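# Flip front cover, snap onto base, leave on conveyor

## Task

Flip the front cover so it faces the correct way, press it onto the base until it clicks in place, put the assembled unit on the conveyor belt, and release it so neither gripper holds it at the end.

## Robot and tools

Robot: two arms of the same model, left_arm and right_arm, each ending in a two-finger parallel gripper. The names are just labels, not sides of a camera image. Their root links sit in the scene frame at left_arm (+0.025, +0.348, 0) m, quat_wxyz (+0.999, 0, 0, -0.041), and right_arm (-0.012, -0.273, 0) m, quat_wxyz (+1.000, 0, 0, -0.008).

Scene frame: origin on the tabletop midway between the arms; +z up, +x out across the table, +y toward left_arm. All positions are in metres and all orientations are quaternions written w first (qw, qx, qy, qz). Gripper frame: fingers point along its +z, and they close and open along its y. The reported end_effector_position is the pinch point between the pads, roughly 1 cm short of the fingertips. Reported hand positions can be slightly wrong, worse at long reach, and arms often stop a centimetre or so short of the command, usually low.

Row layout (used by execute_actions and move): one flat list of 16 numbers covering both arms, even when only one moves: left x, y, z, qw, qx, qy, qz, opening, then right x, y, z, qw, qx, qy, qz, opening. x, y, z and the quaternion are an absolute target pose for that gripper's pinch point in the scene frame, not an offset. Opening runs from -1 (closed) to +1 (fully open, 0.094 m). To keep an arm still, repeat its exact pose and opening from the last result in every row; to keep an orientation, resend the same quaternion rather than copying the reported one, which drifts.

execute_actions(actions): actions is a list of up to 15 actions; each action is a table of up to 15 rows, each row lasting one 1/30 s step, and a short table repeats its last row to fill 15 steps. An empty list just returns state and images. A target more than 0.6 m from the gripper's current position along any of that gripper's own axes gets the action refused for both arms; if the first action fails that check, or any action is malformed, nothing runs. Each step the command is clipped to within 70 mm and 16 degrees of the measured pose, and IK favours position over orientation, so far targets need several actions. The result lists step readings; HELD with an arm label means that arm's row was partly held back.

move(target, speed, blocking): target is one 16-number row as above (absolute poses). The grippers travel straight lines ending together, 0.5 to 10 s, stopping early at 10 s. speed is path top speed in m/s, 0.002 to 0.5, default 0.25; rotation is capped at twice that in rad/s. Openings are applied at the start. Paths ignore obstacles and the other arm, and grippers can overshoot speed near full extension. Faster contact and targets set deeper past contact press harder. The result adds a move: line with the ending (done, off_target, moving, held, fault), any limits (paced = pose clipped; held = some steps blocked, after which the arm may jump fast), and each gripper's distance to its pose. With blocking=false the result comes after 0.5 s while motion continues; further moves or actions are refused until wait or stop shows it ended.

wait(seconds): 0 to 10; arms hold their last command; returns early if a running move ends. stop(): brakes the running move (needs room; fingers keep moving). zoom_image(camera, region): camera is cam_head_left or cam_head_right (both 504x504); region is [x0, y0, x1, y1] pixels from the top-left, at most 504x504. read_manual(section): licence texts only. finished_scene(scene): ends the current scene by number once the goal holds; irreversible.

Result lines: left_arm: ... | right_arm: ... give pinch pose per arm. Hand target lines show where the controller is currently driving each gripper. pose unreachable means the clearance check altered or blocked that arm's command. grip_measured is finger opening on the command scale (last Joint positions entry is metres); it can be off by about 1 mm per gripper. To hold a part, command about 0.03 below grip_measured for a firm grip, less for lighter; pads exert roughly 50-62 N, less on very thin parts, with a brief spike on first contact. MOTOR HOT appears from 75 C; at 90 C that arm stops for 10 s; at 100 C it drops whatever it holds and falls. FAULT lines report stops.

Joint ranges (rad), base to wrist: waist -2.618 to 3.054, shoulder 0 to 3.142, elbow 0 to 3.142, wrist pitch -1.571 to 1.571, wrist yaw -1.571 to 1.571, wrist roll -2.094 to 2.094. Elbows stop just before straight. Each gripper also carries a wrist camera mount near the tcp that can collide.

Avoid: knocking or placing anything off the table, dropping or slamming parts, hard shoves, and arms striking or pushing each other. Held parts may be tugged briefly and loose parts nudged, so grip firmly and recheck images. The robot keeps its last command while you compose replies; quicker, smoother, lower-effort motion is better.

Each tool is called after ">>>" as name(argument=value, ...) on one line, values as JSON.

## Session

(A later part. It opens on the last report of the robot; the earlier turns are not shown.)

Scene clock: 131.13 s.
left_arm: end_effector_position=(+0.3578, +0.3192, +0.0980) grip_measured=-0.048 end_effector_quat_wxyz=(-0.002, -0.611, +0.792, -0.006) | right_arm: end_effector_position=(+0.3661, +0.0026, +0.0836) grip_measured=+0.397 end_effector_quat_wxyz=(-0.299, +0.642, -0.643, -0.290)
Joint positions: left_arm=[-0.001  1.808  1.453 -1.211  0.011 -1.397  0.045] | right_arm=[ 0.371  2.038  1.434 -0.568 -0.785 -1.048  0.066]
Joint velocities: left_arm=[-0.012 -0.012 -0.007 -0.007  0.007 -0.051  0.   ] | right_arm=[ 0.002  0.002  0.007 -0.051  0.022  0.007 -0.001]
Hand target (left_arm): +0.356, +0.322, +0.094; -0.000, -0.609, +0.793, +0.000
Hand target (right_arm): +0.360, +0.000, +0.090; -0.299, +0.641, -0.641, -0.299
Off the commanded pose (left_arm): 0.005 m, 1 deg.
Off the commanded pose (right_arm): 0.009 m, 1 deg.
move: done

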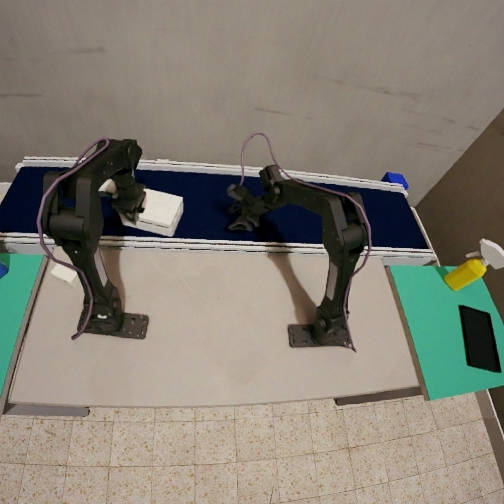

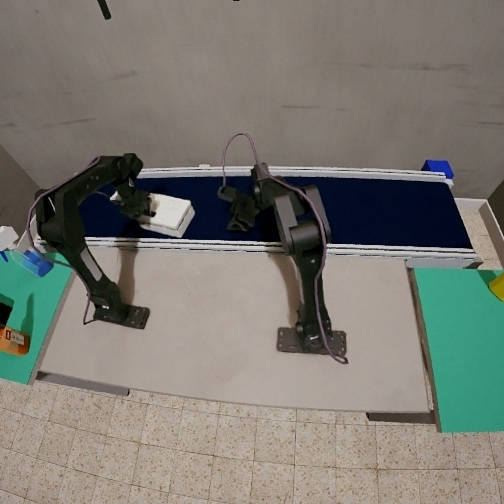

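>>> move(target=[0.36,0.321,0.08,0,-0.609,0.793,0,-0.05,0.36,0.0,0.09,0.299,-0.641,0.641,0.299,0.4], speed=0.02)

>>> zoom_image(camera="cam_head_left", region=[90,160,210,250])

>>> zoom_image(camera="cam_head_right", region=[90,160,210,250])

Scene clock: 141.60 s.
left_arm: end_effector_position=(+0.3624, +0.3188, +0.0912) grip_measured=-0.048 end_effector_quat_wxyz=(+0.007, -0.611, +0.792, -0.013) | right_arm: end_effector_position=(+0.3661, +0.0026, +0.0836) grip_measured=+0.397 end_effector_quat_wxyz=(-0.299, +0.642, -0.643, -0.290)
Joint positions: left_arm=[-0.001  1.808  1.426 -1.161  0.011 -1.397  0.045] | right_arm=[ 0.371  2.038  1.434 -0.568 -0.785 -1.048  0.066]
Joint velocities: left_arm=[-0.022 -0.022 -0.002  0.037 -0.037  0.022 -0.001] | right_arm=[-0.017 -0.007  0.002  0.007  0.081 -0.007 -0.   ]
Hand target (left_arm): +0.359, +0.321, +0.080; -0.000, -0.609, +0.793, +0.000
Hand target (right_arm): +0.360, +0.000, +0.090; -0.299, +0.641, -0.641, -0.299
Off the commanded pose (left_arm): 0.012 m, 2 deg.
Off the commanded pose (right_arm): 0.009 m, 1 deg.
move: off_target (left_arm)

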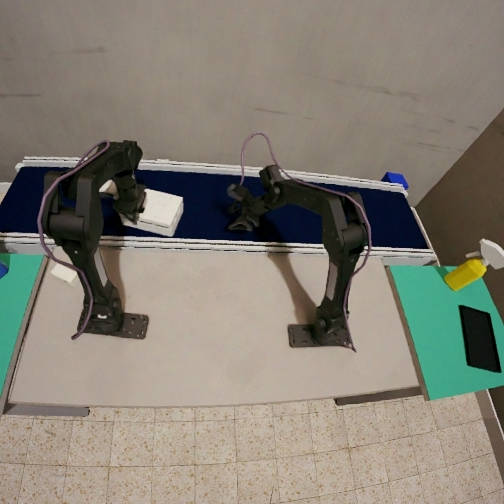

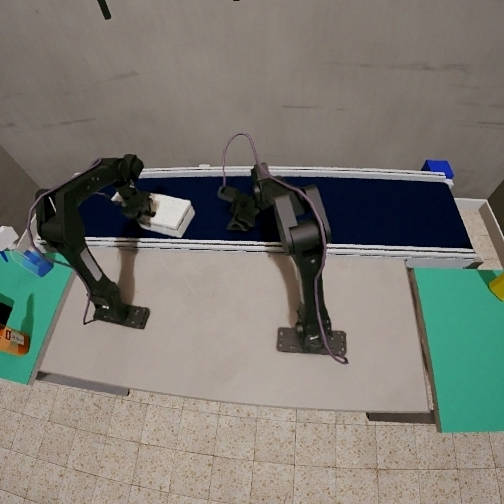

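Region (90, 160, 210, 250) of cam_head_left's 504x504 image, scaled by 4.200, with more detail than that image has; it fills the top 378 rows of this view, and the rest is white.

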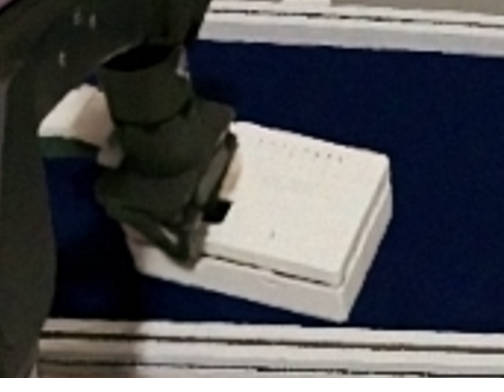

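Region (90, 160, 210, 250) of cam_head_right's 504x504 image, scaled by 4.200, with more detail than that image has; it fills the top 378 rows of this view, and the rest is white.

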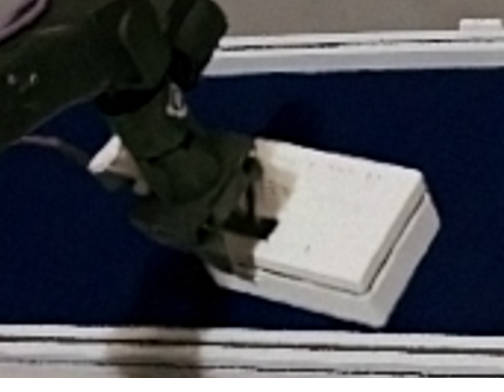

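Closing the gripper to see whether it catches anything.

>>> move(target=[0.36,0.321,0.08,0,-0.609,0.793,0,-0.7,0.36,0.0,0.09,0.299,-0.641,0.641,0.299,0.4], speed=0.02)

>>> zoom_image(camera="cam_head_left", region=[90,160,210,250])

>>> zoom_image(camera="cam_head_right", region=[90,160,210,250])

Scene clock: 149.10 s.
left_arm: end_effector_position=(+0.3631, +0.3188, +0.0912) grip_measured=-0.698 end_effector_quat_wxyz=(+0.008, -0.611, +0.792, -0.014) | right_arm: end_effector_position=(+0.3661, +0.0026, +0.0836) grip_measured=+0.397 end_effector_quat_wxyz=(-0.299, +0.642, -0.643, -0.290)
Joint positions: left_arm=[-0.001  1.808  1.426 -1.159  0.011 -1.397  0.014] | right_arm=[ 0.371  2.038  1.434 -0.568 -0.784 -1.048  0.066]
Joint velocities: left_arm=[ 0.007 -0.002 -0.007 -0.037  0.051 -0.051  0.   ] | right_arm=[-0.002 -0.007  0.002  0.007 -0.051 -0.022  0.001]
Hand target (left_arm): +0.360, +0.321, +0.080; -0.000, -0.609, +0.793, -0.000
Hand target (right_arm): +0.360, +0.000, +0.090; -0.299, +0.641, -0.641, -0.299
Off the commanded pose (left_arm): 0.012 m, 2 deg.
Off the commanded pose (right_arm): 0.009 m, 1 deg.
move: off_target (left_arm)

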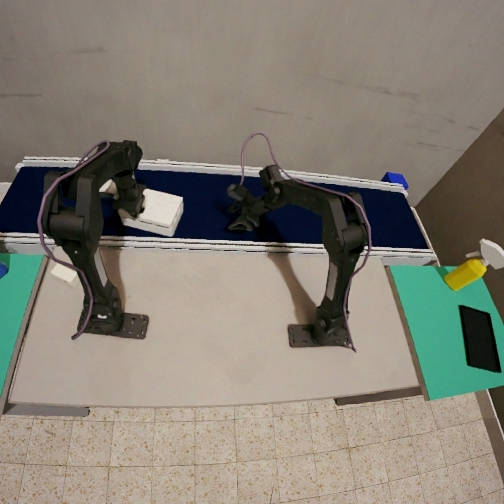

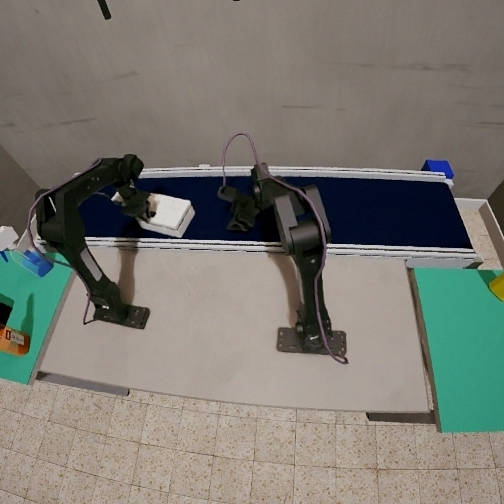

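Region (90, 160, 210, 250) of cam_head_left's 504x504 image, scaled by 4.200, with more detail than that image has; it fills the top 378 rows of this view, and the rest is white.

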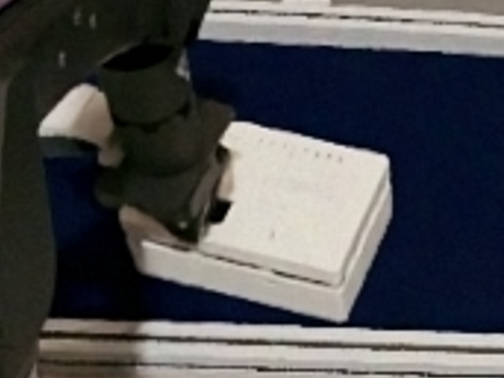

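Region (90, 160, 210, 250) of cam_head_right's 504x504 image, scaled by 4.200, with more detail than that image has; it fills the top 378 rows of this view, and the rest is white.

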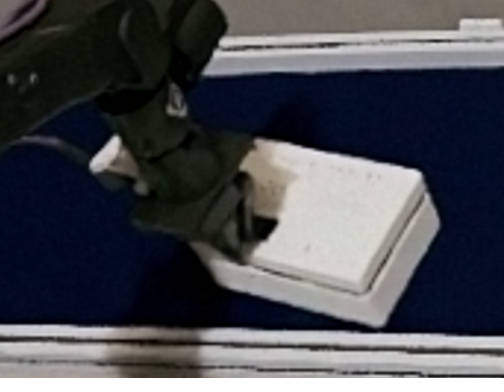

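>>> move(target=[0.366,0.332,0.08,0,-0.609,0.793,0,-0.05,0.36,0.0,0.09,0.299,-0.641,0.641,0.299,0.4], speed=0.02)

>>> move(target=[0.366,0.332,0.064,0,-0.609,0.793,0,-0.05,0.36,0.0,0.09,0.299,-0.641,0.641,0.299,0.4], speed=0.02)

>>> zoom_image(camera="cam_head_left", region=[90,160,210,250])

>>> zoom_image(camera="cam_head_right", region=[90,160,210,250])

Scene clock: 157.20 s.
left_arm: end_effector_position=(+0.3633, +0.3274, +0.0853) grip_measured=-0.052 end_effector_quat_wxyz=(+0.001, -0.610, +0.792, -0.008) | right_arm: end_effector_position=(+0.3661, +0.0026, +0.0836) grip_measured=+0.397 end_effector_quat_wxyz=(-0.299, +0.642, -0.643, -0.290)
Joint positions: left_arm=[ 0.025  1.827  1.426 -1.158  0.011 -1.371  0.045] | right_arm=[ 0.371  2.038  1.434 -0.568 -0.784 -1.048  0.066]
Joint velocities: left_arm=[-0.002 -0.012 -0.002 -0.007  0.022 -0.037  0.   ] | right_arm=[-0.017  0.002 -0.002 -0.037 -0.051  0.007 -0.   ]
Hand target (left_arm): +0.366, +0.332, +0.080; -0.000, -0.609, +0.793, -0.000
Hand target (right_arm): +0.360, +0.000, +0.090; -0.299, +0.641, -0.641, -0.299
Off the commanded pose (left_arm): 0.008 m, 1 deg.
Off the commanded pose (right_arm): 0.009 m, 1 deg.
move: done

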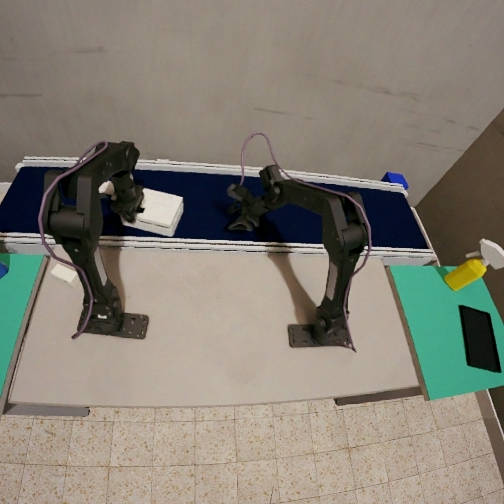

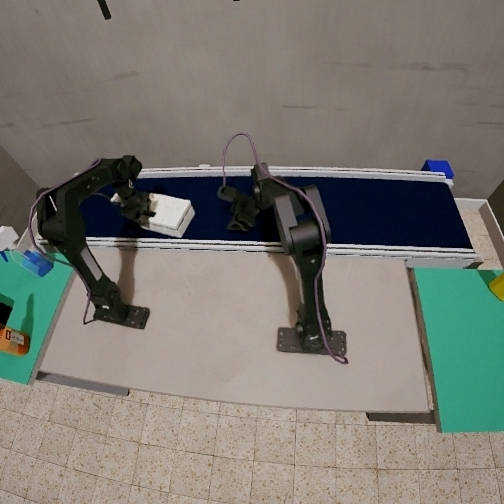

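Scene clock: 158.53 s.
left_arm: end_effector_position=(+0.3694, +0.3269, +0.0822) grip_measured=-0.052 end_effector_quat_wxyz=(+0.011, -0.609, +0.793, -0.017) | right_arm: end_effector_position=(+0.3661, +0.0026, +0.0836) grip_measured=+0.397 end_effector_quat_wxyz=(-0.299, +0.642, -0.643, -0.290)
Joint positions: left_arm=[ 0.025  1.827  1.413 -1.118  0.011 -1.369  0.045] | right_arm=[ 0.371  2.038  1.434 -0.568 -0.785 -1.048  0.066]
Joint velocities: left_arm=[ 0.012 -0.012 -0.002 -0.022 -0.007  0.022 -0.001] | right_arm=[-0.007 -0.012  0.012  0.007 -0.051  0.037  0.   ]
Hand target (left_arm): +0.365, +0.332, +0.065; -0.000, -0.609, +0.793, -0.000
Hand target (right_arm): +0.360, +0.000, +0.090; -0.299, +0.641, -0.641, -0.299
Off the commanded pose (left_arm): 0.019 m, 2 deg.
Off the commanded pose (right_arm): 0.009 m, 1 deg.
move: off_target (left_arm)

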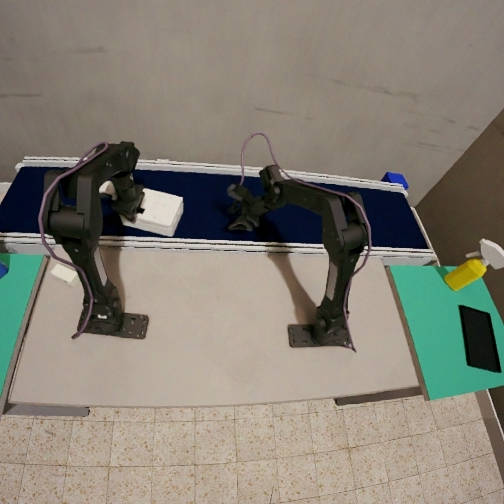

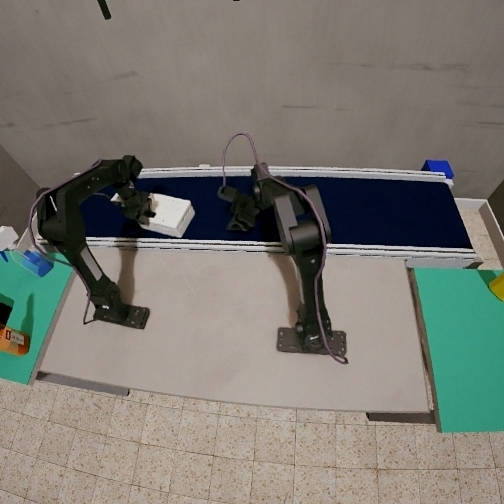

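Region (90, 160, 210, 250) of cam_head_left's 504x504 image, scaled by 4.200, with more detail than that image has; it fills the top 378 rows of this view, and the rest is white.

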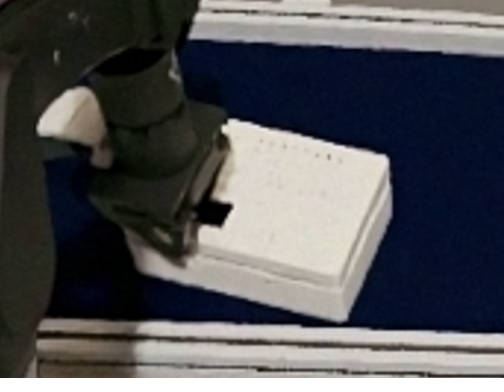

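Region (90, 160, 210, 250) of cam_head_right's 504x504 image, scaled by 4.200, with more detail than that image has; it fills the top 378 rows of this view, and the rest is white.

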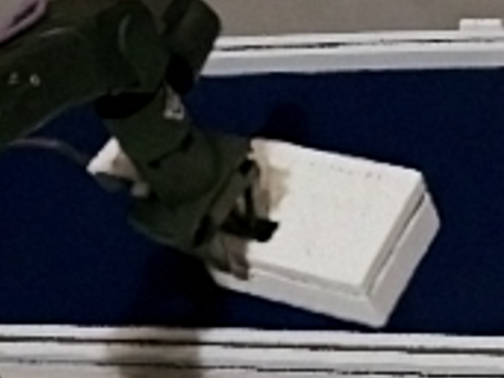

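>>> move(target=[0.366,0.36,0.15,0,0,1,0,0.4,0.40,-0.07,0.09,0.299,-0.641,0.641,0.299,0.4], speed=0.3)

>>> move(target=[0.43,0.42,0.14,0.299,0.641,0.641,-0.299,0.4,0.40,-0.07,0.06,0.299,-0.641,0.641,0.299,0.4], speed=0.3)

>>> move(target=[0.43,0.42,0.045,0.299,0.641,0.641,-0.299,0.4,0.40,-0.07,0.05,0.299,-0.641,0.641,0.299,0.4], speed=0.1)

>>> zoom_image(camera="cam_head_right", region=[70,140,230,260])

Scene clock: 177.73 s.
left_arm: end_effector_position=(+0.3641, +0.3559, +0.1482) grip_measured=+0.398 end_effector_quat_wxyz=(+0.002, -0.003, +1.000, -0.005) | right_arm: end_effector_position=(+0.3963, -0.0704, +0.0880) grip_measured=+0.397 end_effector_quat_wxyz=(-0.298, +0.643, -0.644, -0.290)
Joint positions: left_arm=[ 0.109  1.827  1.676 -1.416  0.01   0.02   0.066] | right_arm=[ 0.179  2.114  1.589 -0.844 -0.839 -1.316  0.066]
Joint velocities: left_arm=[ 0.007  0.002 -0.007  0.022  0.051  0.007 -0.   ] | right_arm=[ 0.007  0.002 -0.017  0.081  0.007 -0.051  0.   ]
Hand target (left_arm): +0.366, +0.360, +0.150; +0.000, -0.000, +1.000, -0.001
Hand target (right_arm): +0.400, -0.070, +0.090; -0.301, +0.640, -0.641, -0.299
Off the commanded pose (left_arm): 0.005 m, 1 deg.
Off the commanded pose (right_arm): 0.004 m, 1 deg.
move: done

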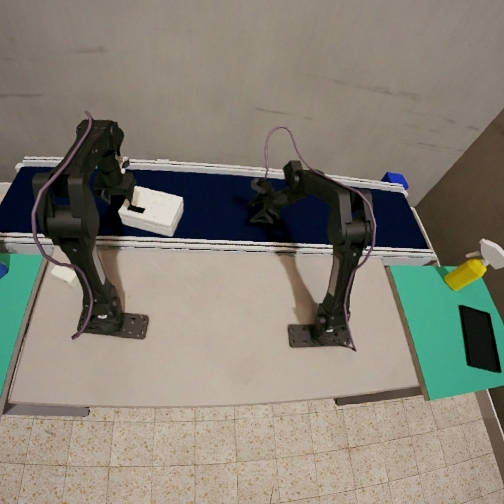

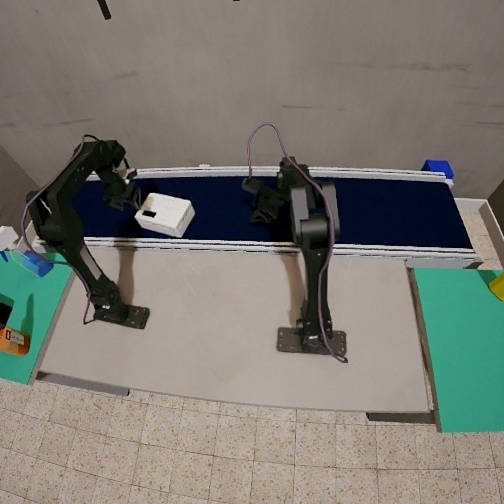

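Scene clock: 181.27 s.
left_arm: end_effector_position=(+0.4263, +0.4208, +0.1363) grip_measured=+0.398 end_effector_quat_wxyz=(+0.327, +0.624, +0.679, -0.204) | right_arm: end_effector_position=(+0.4060, -0.0689, +0.0719) grip_measured=+0.397 end_effector_quat_wxyz=(-0.305, +0.647, -0.639, -0.284)
Joint positions: left_arm=[ 0.569  2.216  1.977 -1.547  0.769  2.06   0.066] | right_arm=[ 0.179  2.158  1.589 -0.782 -0.838 -1.321  0.066]
Joint velocities: left_arm=[ 0.002 -0.002  0.002 -0.037 -0.022  0.007 -0.   ] | right_arm=[ 0.007 -0.012 -0.002 -0.007 -0.051  0.022 -0.001]
Hand target (left_arm): +0.429, +0.421, +0.139; +0.338, +0.620, +0.676, -0.211
Hand target (right_arm): +0.400, -0.070, +0.060; -0.299, +0.641, -0.641, -0.299
Off the commanded pose (left_arm): 0.005 m, 12 deg.
Off the commanded pose (right_arm): 0.013 m, 2 deg.
joint sent to its limit (left arm) — the command would take joint 4 (wrist pitch) past its lower limit, so that joint was sent only as far as its limit.
move: off_target (left_arm, right_arm)

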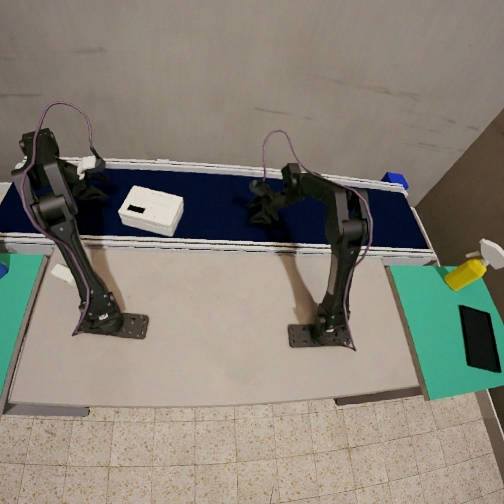

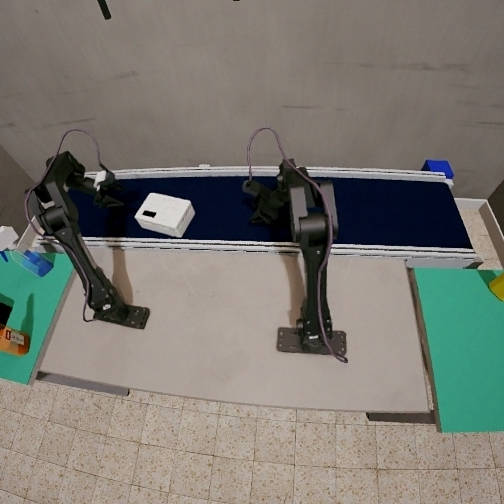

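Scene clock: 182.70 s.
left_arm: end_effector_position=(+0.4215, +0.4186, +0.0451) grip_measured=+0.398 end_effector_quat_wxyz=(+0.280, +0.608, +0.685, -0.288) | right_arm: end_effector_position=(+0.4052, -0.0692, +0.0659) grip_measured=+0.397 end_effector_quat_wxyz=(-0.307, +0.648, -0.638, -0.281)
Joint positions: left_arm=[ 0.557  2.448  1.977 -1.525  0.732  2.092  0.066] | right_arm=[ 0.179  2.158  1.563 -0.749 -0.837 -1.321  0.066]
Joint velocities: left_arm=[-0.002  0.002 -0.017  0.007 -0.037  0.081  0.001] | right_arm=[ 0.012 -0.012 -0.007 -0.022 -0.022 -0.007 -0.   ]
Hand target (left_arm): +0.429, +0.419, +0.045; +0.284, +0.619, +0.678, -0.277
Hand target (right_arm): +0.399, -0.070, +0.051; -0.299, +0.641, -0.641, -0.299
Off the commanded pose (left_arm): 0.009 m, 7 deg.
Off the commanded pose (right_arm): 0.017 m, 2 deg.
joint sent to its limit (left arm) — the command would take joint 6 (wrist roll) past its upper limit, so that joint was sent only as far as its limit.
move: off_target (left_arm, right_arm)

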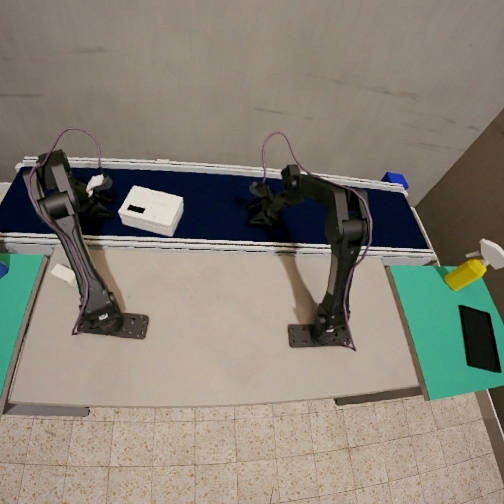

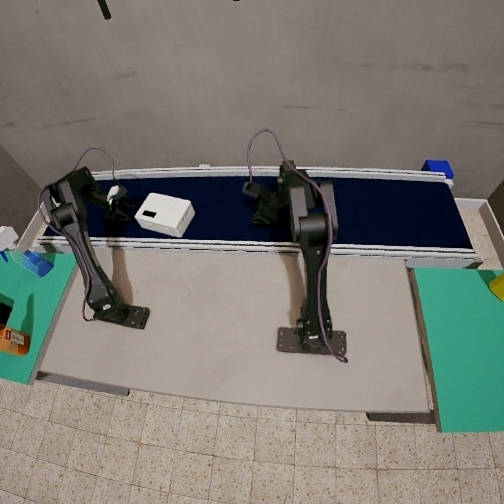

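Region (70, 140, 230, 260) of cam_head_right's 504x504 image, scaled by 3.150, with more detail than that image has; it fills the top 378 rows of this view, and the rest is white.

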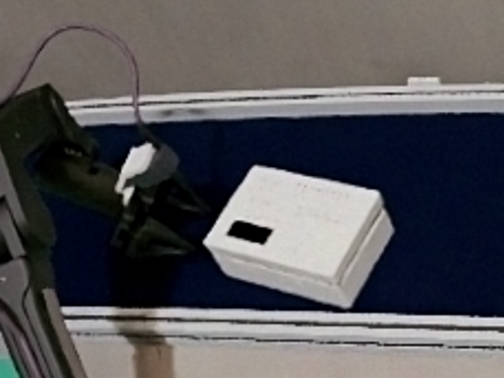

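>>> move(target=[0.385,0.25,0.052,0.299,0.641,0.641,-0.299,0.4,0.40,-0.07,0.06,0.299,-0.641,0.641,0.299,0.4], speed=0.04)

>>> zoom_image(camera="cam_head_left", region=[110,140,290,260])

Scene clock: 192.00 s.
left_arm: end_effector_position=(+0.3889, +0.2568, +0.0452) grip_measured=+0.398 end_effector_quat_wxyz=(+0.285, +0.646, +0.645, -0.291) | right_arm: end_effector_position=(+0.4053, -0.0691, +0.0660) grip_measured=+0.397 end_effector_quat_wxyz=(-0.308, +0.648, -0.638, -0.282)
Joint positions: left_arm=[ 0.193  2.094  1.386 -0.999  0.831  1.743  0.066] | right_arm=[ 0.179  2.158  1.563 -0.748 -0.838 -1.321  0.066]
Joint velocities: left_arm=[-0.007 -0.017 -0.017 -0.022  0.037  0.007 -0.   ] | right_arm=[ 0.007 -0.012 -0.022  0.051  0.007 -0.007 -0.001]
Hand target (left_arm): +0.387, +0.250, +0.053; +0.297, +0.641, +0.641, -0.298
Hand target (right_arm): +0.400, -0.070, +0.060; -0.299, +0.640, -0.641, -0.299
Off the commanded pose (left_arm): 0.010 m, 2 deg.
Off the commanded pose (right_arm): 0.008 m, 2 deg.
move: done

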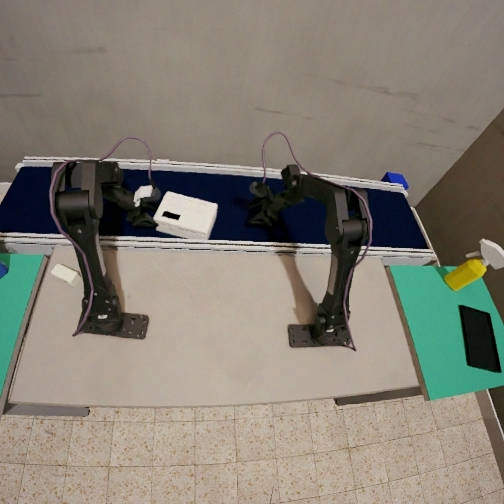

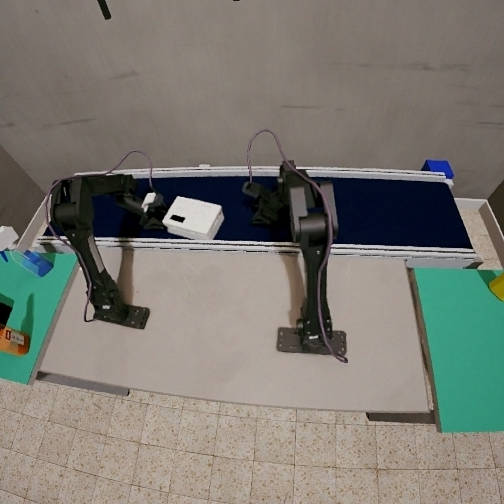

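Region (110, 140, 290, 260) of cam_head_left's 504x504 image, scaled by 2.800, with more detail than that image has.

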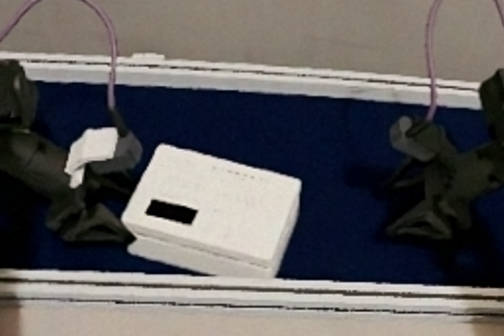

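>>> move(target=[0.385,0.256,0.052,0.299,0.641,0.641,-0.299,0.4,0.37,0.02,0.06,0.299,-0.641,0.641,0.299,0.4], speed=0.1)

>>> move(target=[0.385,0.262,0.052,0.299,0.641,0.641,-0.299,0.4,0.41,0.066,0.06,0.299,-0.641,0.641,0.299,0.4], speed=0.03)

>>> zoom_image(camera="cam_head_left", region=[110,140,290,260])

Scene clock: 200.03 s.
left_arm: end_effector_position=(+0.3892, +0.2571, +0.0457) grip_measured=+0.398 end_effector_quat_wxyz=(+0.287, +0.646, +0.644, -0.291) | right_arm: end_effector_position=(+0.3738, +0.0196, +0.0526) grip_measured=+0.397 end_effector_quat_wxyz=(-0.291, +0.643, -0.643, -0.297)
Joint positions: left_arm=[ 0.195  2.093  1.386 -0.998  0.835  1.746  0.066] | right_arm=[ 0.4    2.141  1.463 -0.491 -0.781 -1.018  0.066]
Joint velocities: left_arm=[ 0.012 -0.007  0.002 -0.007 -0.022 -0.051 -0.   ] | right_arm=[ 0.002  0.007  0.007  0.007  0.066 -0.007  0.001]
Hand target (left_arm): +0.385, +0.256, +0.052; +0.299, +0.641, +0.641, -0.299
Hand target (right_arm): +0.371, +0.020, +0.060; -0.298, +0.642, -0.641, -0.298
Off the commanded pose (left_arm): 0.008 m, 2 deg.
Off the commanded pose (right_arm): 0.008 m, 1 deg.
move: done

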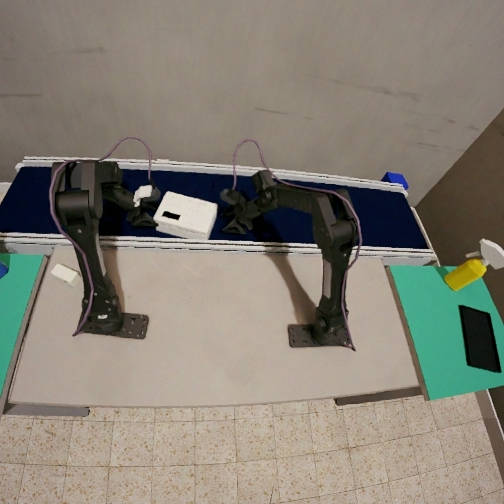

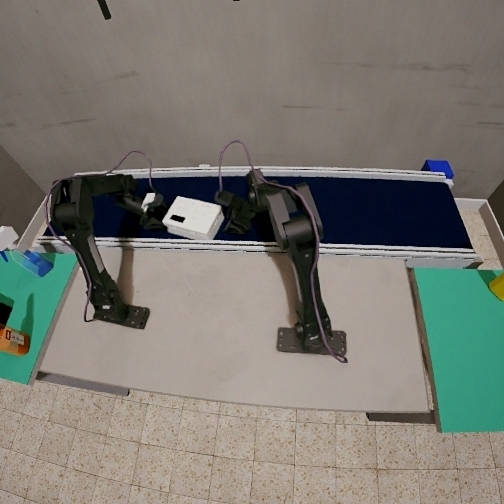

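Scene clock: 202.27 s.
left_arm: end_effector_position=(+0.3894, +0.2666, +0.0459) grip_measured=+0.398 end_effector_quat_wxyz=(+0.290, +0.643, +0.648, -0.288) | right_arm: end_effector_position=(+0.4149, +0.0526, +0.0581) grip_measured=+0.397 end_effector_quat_wxyz=(-0.301, +0.636, -0.651, -0.284)
Joint positions: left_arm=[ 0.221  2.093  1.386 -1.009  0.833  1.766  0.066] | right_arm=[ 0.44   2.282  1.716 -0.53  -0.739 -0.937  0.066]
Joint velocities: left_arm=[ 0.002 -0.012  0.012  0.007 -0.007  0.022  0.   ] | right_arm=[ 0.002 -0.012  0.017  0.022  0.022  0.037 -0.001]
Hand target (left_arm): +0.385, +0.262, +0.052; +0.299, +0.641, +0.641, -0.299
Hand target (right_arm): +0.410, +0.065, +0.060; -0.299, +0.641, -0.641, -0.299
Off the commanded pose (left_arm): 0.009 m, 2 deg.
Off the commanded pose (right_arm): 0.014 m, 2 deg.
move: off_target (right_arm)

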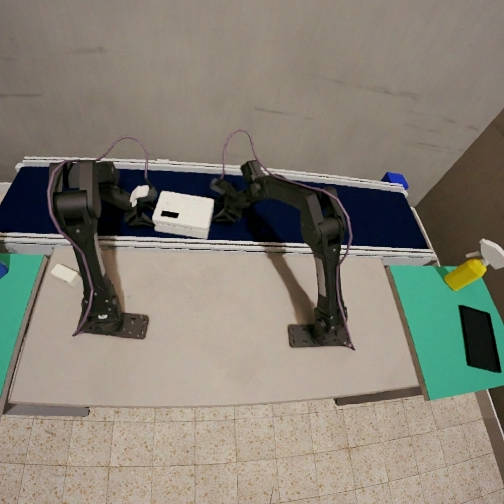

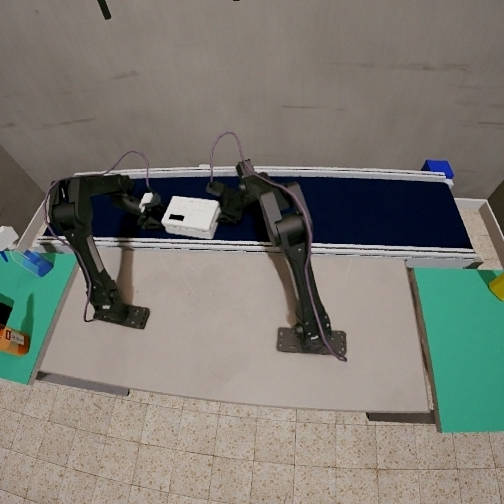

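Region (110, 140, 290, 260) of cam_head_left's 504x504 image, scaled by 2.800, with more detail than that image has.

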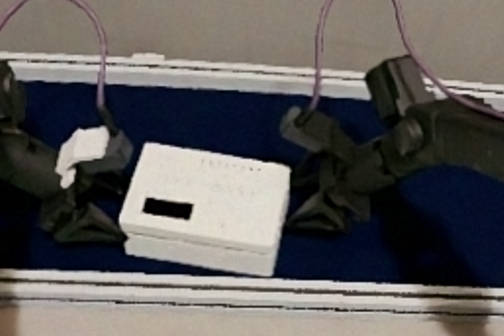

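>>> move(target=[0.385,0.16,0.052,0.299,0.641,0.641,-0.299,0.4,0.44,-0.045,0.06,0.299,-0.641,0.641,0.299,0.4], speed=0.03)

>>> zoom_image(camera="cam_head_left", region=[130,140,310,260])

Scene clock: 210.90 s.
left_arm: end_effector_position=(+0.3904, +0.1665, +0.0436) grip_measured=+0.398 end_effector_quat_wxyz=(+0.288, +0.644, +0.648, -0.288) | right_arm: end_effector_position=(+0.4373, -0.0450, +0.0591) grip_measured=+0.397 end_effector_quat_wxyz=(-0.299, +0.642, -0.644, -0.289)
Joint positions: left_arm=[-0.053  2.032  1.282 -0.67   0.829  1.363  0.066] | right_arm=[ 0.219  2.308  1.784 -0.798 -0.831 -1.253  0.066]
Joint velocities: left_arm=[-0.007  0.002 -0.022 -0.022  0.022  0.066  0.001] | right_arm=[-0.002 -0.002 -0.002 -0.11   0.007  0.022 -0.   ]
Hand target (left_arm): +0.386, +0.160, +0.052; +0.298, +0.641, +0.641, -0.298
Hand target (right_arm): +0.439, -0.045, +0.060; -0.301, +0.640, -0.641, -0.299
Off the commanded pose (left_arm): 0.012 m, 2 deg.
Off the commanded pose (right_arm): 0.003 m, 1 deg.
move: off_target (left_arm)

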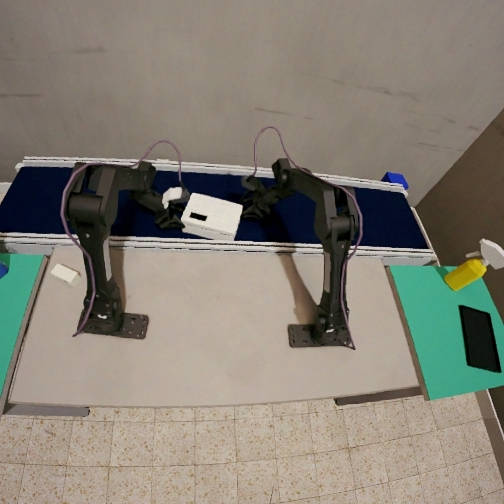

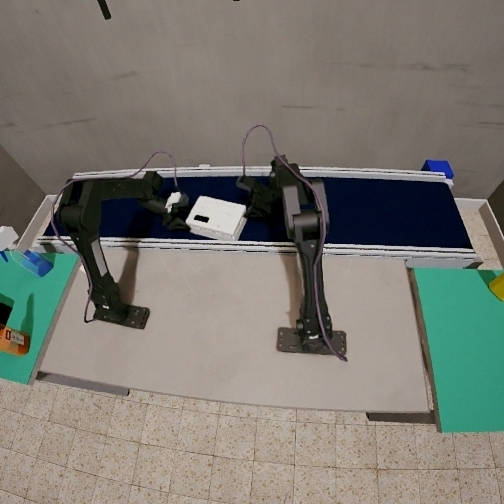

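Region (130, 140, 310, 260) of cam_head_left's 504x504 image, scaled by 2.800, with more detail than that image has.

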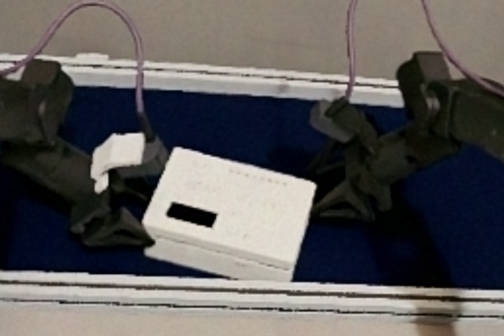

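>>> move(target=[0.40,0.20,0.07,0.299,0.641,0.641,-0.299,0.4,0.42,-0.09,0.07,0.299,-0.641,0.641,0.299,0.4], speed=0.1)

>>> move(target=[0.41,0.17,0.075,0.257,0.719,0.551,-0.335,0.4,0.372,-0.06,0.085,0.335,-0.551,0.719,0.257,0.4], speed=0.1)

>>> zoom_image(camera="cam_head_left", region=[150,170,280,260])

>>> zoom_image(camera="cam_head_right", region=[150,170,280,260])

Scene clock: 229.23 s.
left_arm: end_effector_position=(+0.3981, +0.2022, +0.0647) grip_measured=+0.398 end_effector_quat_wxyz=(+0.293, +0.642, +0.647, -0.289) | right_arm: end_effector_position=(+0.4282, -0.0907, +0.0617) grip_measured=+0.397 end_effector_quat_wxyz=(-0.298, +0.642, -0.644, -0.288)
Joint positions: left_arm=[ 0.048  2.031  1.373 -0.86   0.847  1.506  0.066] | right_arm=[ 0.122  2.268  1.736 -0.896 -0.846 -1.397  0.066]
Joint velocities: left_arm=[-0.007  0.007 -0.002 -0.081 -0.037 -0.037 -0.   ] | right_arm=[ 0.002  0.002  0.017  0.007  0.022 -0.022  0.   ]
Hand target (left_arm): +0.400, +0.200, +0.070; +0.300, +0.641, +0.641, -0.299
Hand target (right_arm): +0.420, -0.089, +0.070; -0.299, +0.640, -0.641, -0.299
Off the commanded pose (left_arm): 0.006 m, 1 deg.
Off the commanded pose (right_arm): 0.012 m, 1 deg.
move: off_target (right_arm)

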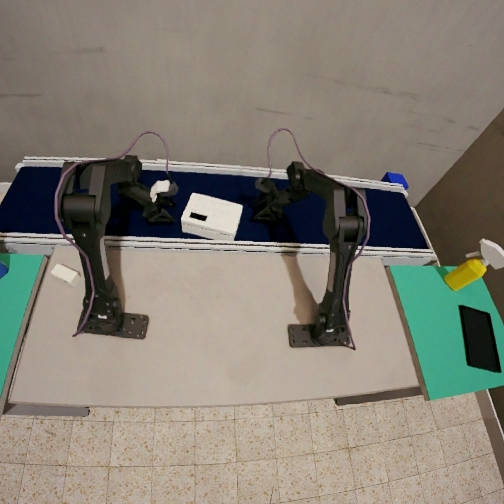

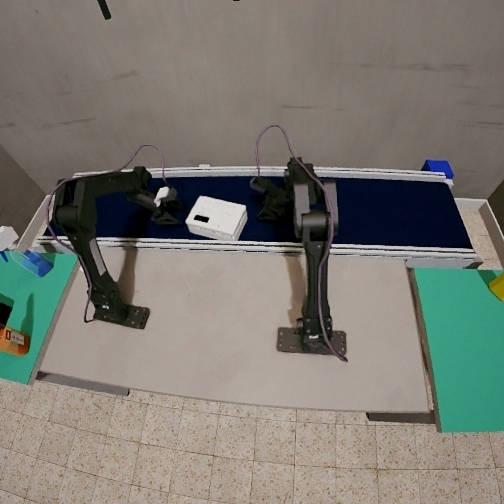

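Scene clock: 231.13 s.
left_arm: end_effector_position=(+0.4104, +0.1741, +0.0746) grip_measured=+0.398 end_effector_quat_wxyz=(+0.258, +0.720, +0.556, -0.325) | right_arm: end_effector_position=(+0.3765, -0.0621, +0.0786) grip_measured=+0.397 end_effector_quat_wxyz=(+0.328, -0.551, +0.723, +0.257)
Joint positions: left_arm=[-0.023  2.253  1.76  -1.235  0.846  1.791  0.066] | right_arm=[ 0.235  1.897  1.198 -0.383 -0.739 -0.891  0.066]
Joint velocities: left_arm=[-0.007  0.012  0.002 -0.037  0.007  0.007  0.001] | right_arm=[-0.012 -0.007 -0.002  0.037  0.022  0.022  0.001]
Hand target (left_arm): +0.410, +0.170, +0.074; +0.258, +0.719, +0.551, -0.335
Hand target (right_arm): +0.372, -0.060, +0.085; +0.335, -0.552, +0.719, +0.258
Off the commanded pose (left_arm): 0.004 m, 1 deg.
Off the commanded pose (right_arm): 0.008 m, 1 deg.
move: done

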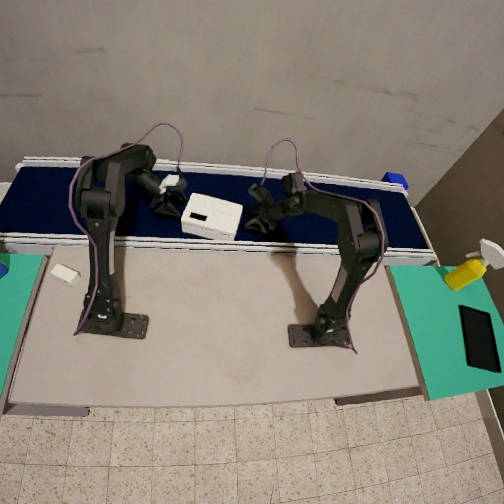

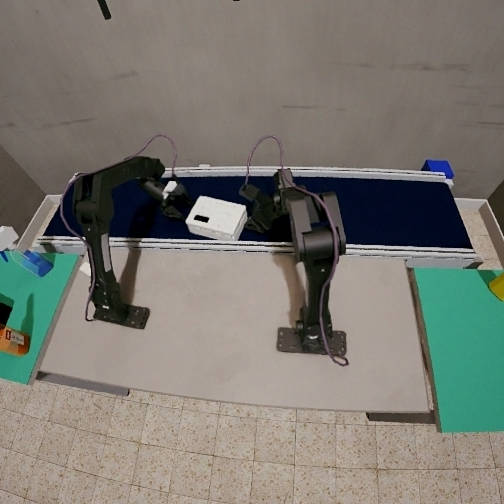

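Region (150, 170, 280, 260) of cam_head_left's 504x504 image, scaled by 3.877, with more detail than that image has; it fills the top 349 rows of this view, and the rest is white.

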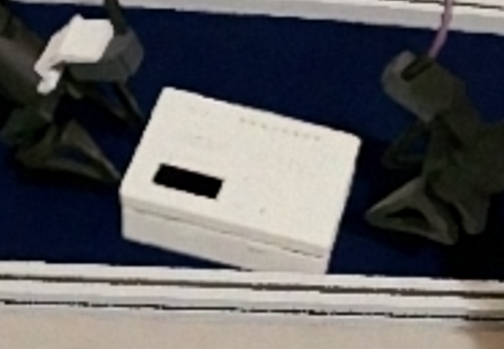

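Region (150, 170, 280, 260) of cam_head_right's 504x504 image, scaled by 3.877, with more detail than that image has; it fills the top 349 rows of this view, and the rest is white.

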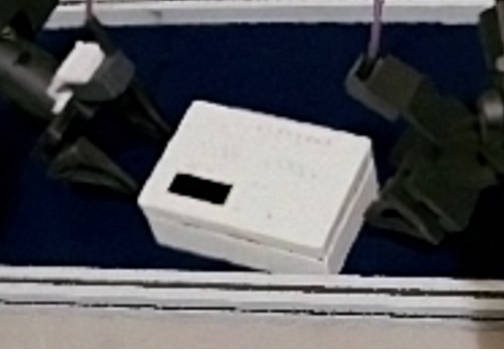

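>>> move(target=[0.405,0.150,0.075,0.257,0.719,0.551,-0.335,0.4,0.368,-0.026,0.085,0.335,-0.551,0.719,0.257,0.4], speed=0.02)

>>> zoom_image(camera="cam_head_left", region=[150,170,280,260])

>>> zoom_image(camera="cam_head_right", region=[150,170,280,260])

Scene clock: 239.80 s.
left_arm: end_effector_position=(+0.4102, +0.1660, +0.0716) grip_measured=+0.398 end_effector_quat_wxyz=(+0.249, +0.722, +0.561, -0.321) | right_arm: end_effector_position=(+0.3760, -0.0423, +0.0759) grip_measured=+0.397 end_effector_quat_wxyz=(+0.320, -0.541, +0.739, +0.243)
Joint positions: left_arm=[-0.048  2.253  1.76  -1.211  0.828  1.749  0.066] | right_arm=[ 0.303  1.897  1.198 -0.337 -0.665 -0.788  0.066]
Joint velocities: left_arm=[ 0.007 -0.007 -0.007 -0.051 -0.051 -0.095 -0.   ] | right_arm=[ 0.017 -0.017  0.012  0.037 -0.11  -0.007 -0.001]
Hand target (left_arm): +0.405, +0.151, +0.075; +0.256, +0.720, +0.551, -0.336
Hand target (right_arm): +0.368, -0.027, +0.085; +0.334, -0.552, +0.719, +0.257
Off the commanded pose (left_arm): 0.017 m, 2 deg.
Off the commanded pose (right_arm): 0.020 m, 3 deg.
move: off_target (left_arm, right_arm)

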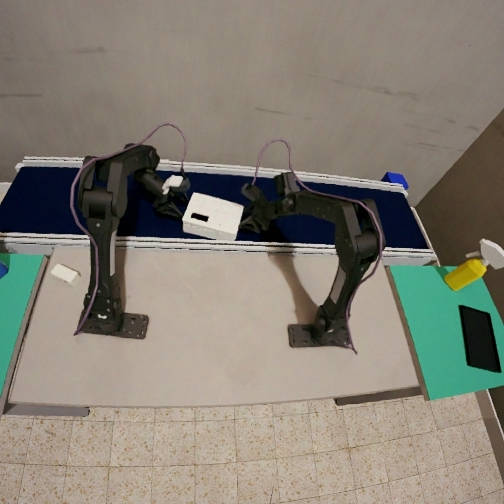

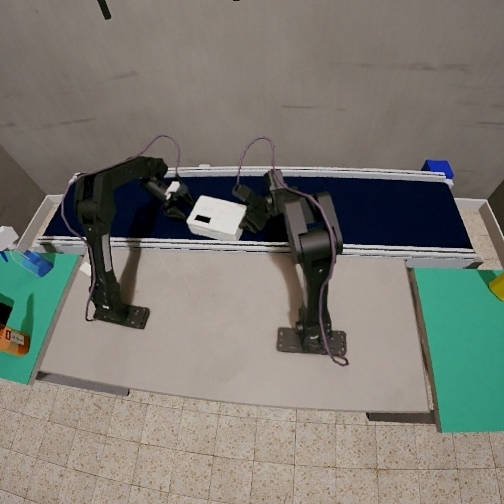

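Region (150, 170, 280, 260) of cam_head_left's 504x504 image, scaled by 3.877, with more detail than that image has; it fills the top 349 rows of this view, and the rest is white.

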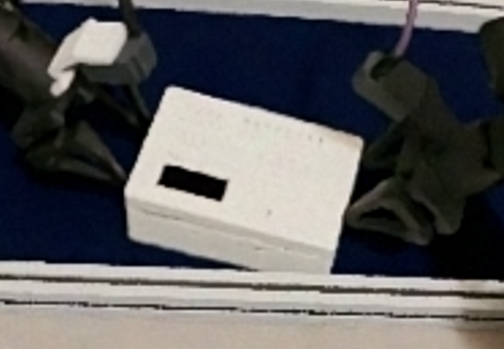

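Region (150, 170, 280, 260) of cam_head_right's 504x504 image, scaled by 3.877, with more detail than that image has; it fills the top 349 rows of this view, and the rest is white.

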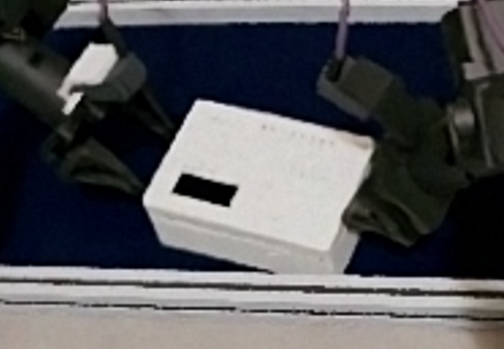

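>>> execute_actions(actions=[[[0.405,0.150,0.083,0.257,0.719,0.551,-0.335,0.4,0.368,-0.026,0.090,0.335,-0.551,0.719,0.257,0.4]],[[0.405,0.150,0.090,0.257,0.719,0.551,-0.335,0.4,0.368,-0.026,0.096,0.335,-0.551,0.719,0.257,0.4]],[[0.405,0.150,0.097,0.257,0.719,0.551,-0.335,0.4,0.368,-0.026,0.103,0.335,-0.551,0.719,0.257,0.4]],[[0.405,0.150,0.104,0.257,0.719,0.551,-0.335,0.4,0.368,-0.026,0.110,0.335,-0.551,0.719,0.257,0.4]]])

>>> zoom_image(camera="cam_head_left", region=[150,170,280,260])

>>> zoom_image(camera="cam_head_right", region=[150,170,280,260])

Scene clock: 249.43 s.
left_arm: end_effector_position=(+0.4070, +0.1641, +0.0840) grip_measured=+0.398 end_effector_quat_wxyz=(+0.239, +0.720, +0.565, -0.324) | right_arm: end_effector_position=(+0.3691, -0.0432, +0.0819) grip_measured=+0.397 end_effector_quat_wxyz=(+0.310, -0.538, +0.746, +0.241)
Joint positions: left_arm=[-0.056  2.241  1.795 -1.267  0.819  1.734  0.066] | right_arm=[ 0.312  1.867  1.198 -0.382 -0.648 -0.775  0.066]
Joint velocities: left_arm=[-0.012  0.012 -0.002 -0.037 -0.007 -0.037 -0.001] | right_arm=[ 0.002 -0.012  0.002 -0.037  0.066  0.007 -0.001]
Hand target (left_arm): +0.405, +0.150, +0.104; +0.257, +0.719, +0.552, -0.335
Hand target (right_arm): +0.368, -0.027, +0.110; +0.335, -0.552, +0.719, +0.257
Off the commanded pose (left_arm): 0.025 m, 3 deg.
Off the commanded pose (right_arm): 0.033 m, 5 deg.
Step readings (end_effector_position; steps 1 to 15: 1st action; 16 to 30: 2nd action; 31 to 45: 3rd action; 46 to 60: 4th action):
0: left_arm (+0.4102, +0.1661, +0.0716) | right_arm (+0.3761, -0.0423, +0.0759)
1: left_arm (+0.4102, +0.1661, +0.0716) | right_arm (+0.3761, -0.0423, +0.0759)
2: left_arm (+0.4102, +0.1661, +0.0716) | right_arm (+0.3761, -0.0423, +0.0759)
4: left_arm (+0.4102, +0.1661, +0.0716) | right_arm (+0.3761, -0.0423, +0.0759)
8: left_arm (+0.4102, +0.1661, +0.0716) | right_arm (+0.3761, -0.0423, +0.0759)
15: left_arm (+0.4102, +0.1661, +0.0716) | right_arm (+0.3761, -0.0423, +0.0759)
16: left_arm (+0.4101, +0.1661, +0.0716) | right_arm (+0.3760, -0.0422, +0.0765)
17: left_arm (+0.4099, +0.1660, +0.0716) | right_arm (+0.3759, -0.0421, +0.0768)
19: left_arm (+0.4097, +0.1660, +0.0715) | right_arm (+0.3757, -0.0419, +0.0771)
23: left_arm (+0.4097, +0.1660, +0.0715) | right_arm (+0.3755, -0.0417, +0.0773)
30: left_arm (+0.4097, +0.1660, +0.0714) | right_arm (+0.3755, -0.0418, +0.0772)
31: left_arm (+0.4097, +0.1661, +0.0721) | right_arm (+0.3752, -0.0419, +0.0775)
32: left_arm (+0.4093, +0.1659, +0.0724) | right_arm (+0.3747, -0.0418, +0.0778)
34: left_arm (+0.4088, +0.1656, +0.0733) | right_arm (+0.3740, -0.0421, +0.0789)
38: left_arm (+0.4082, +0.1653, +0.0741) | right_arm (+0.3732, -0.0424, +0.0799)
45: left_arm (+0.4076, +0.1653, +0.0742) | right_arm (+0.3729, -0.0425, +0.0797)
46: left_arm (+0.4075, +0.1653, +0.0749) | right_arm (+0.3725, -0.0426, +0.0794)
47: left_arm (+0.4073, +0.1650, +0.0757) | right_arm (+0.3718, -0.0425, +0.0796)
49: left_arm (+0.4073, +0.1647, +0.0784) | right_arm (+0.3705, -0.0428, +0.0803)
53: left_arm (+0.4071, +0.1641, +0.0832) | right_arm (+0.3694, -0.0431, +0.0816)
60: end_effector_position above

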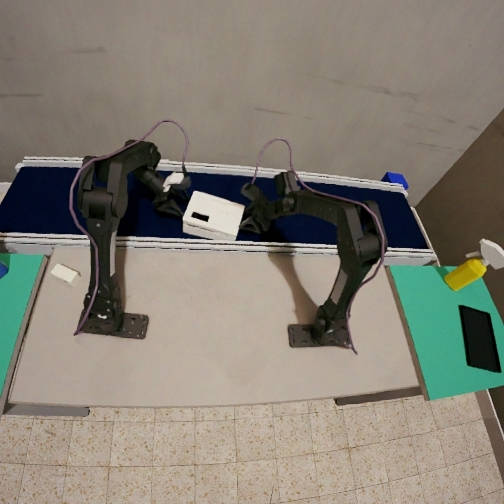

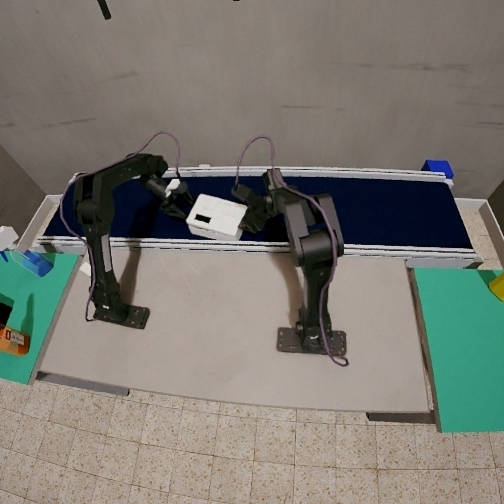

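Region (150, 170, 280, 260) of cam_head_left's 504x504 image, scaled by 3.877, with more detail than that image has; it fills the top 349 rows of this view, and the rest is white.

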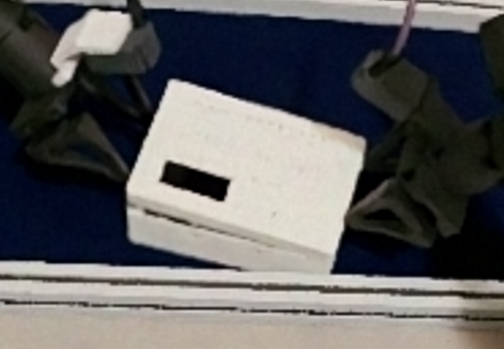

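Region (150, 170, 280, 260) of cam_head_right's 504x504 image, scaled by 3.877, with more detail than that image has; it fills the top 349 rows of this view, and the rest is white.

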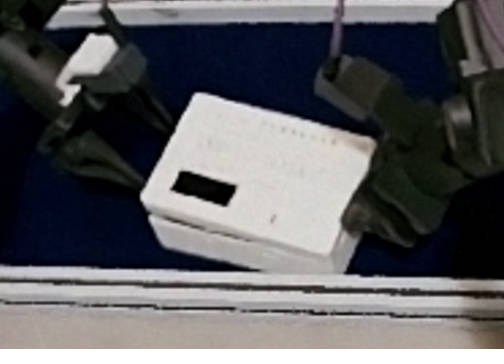

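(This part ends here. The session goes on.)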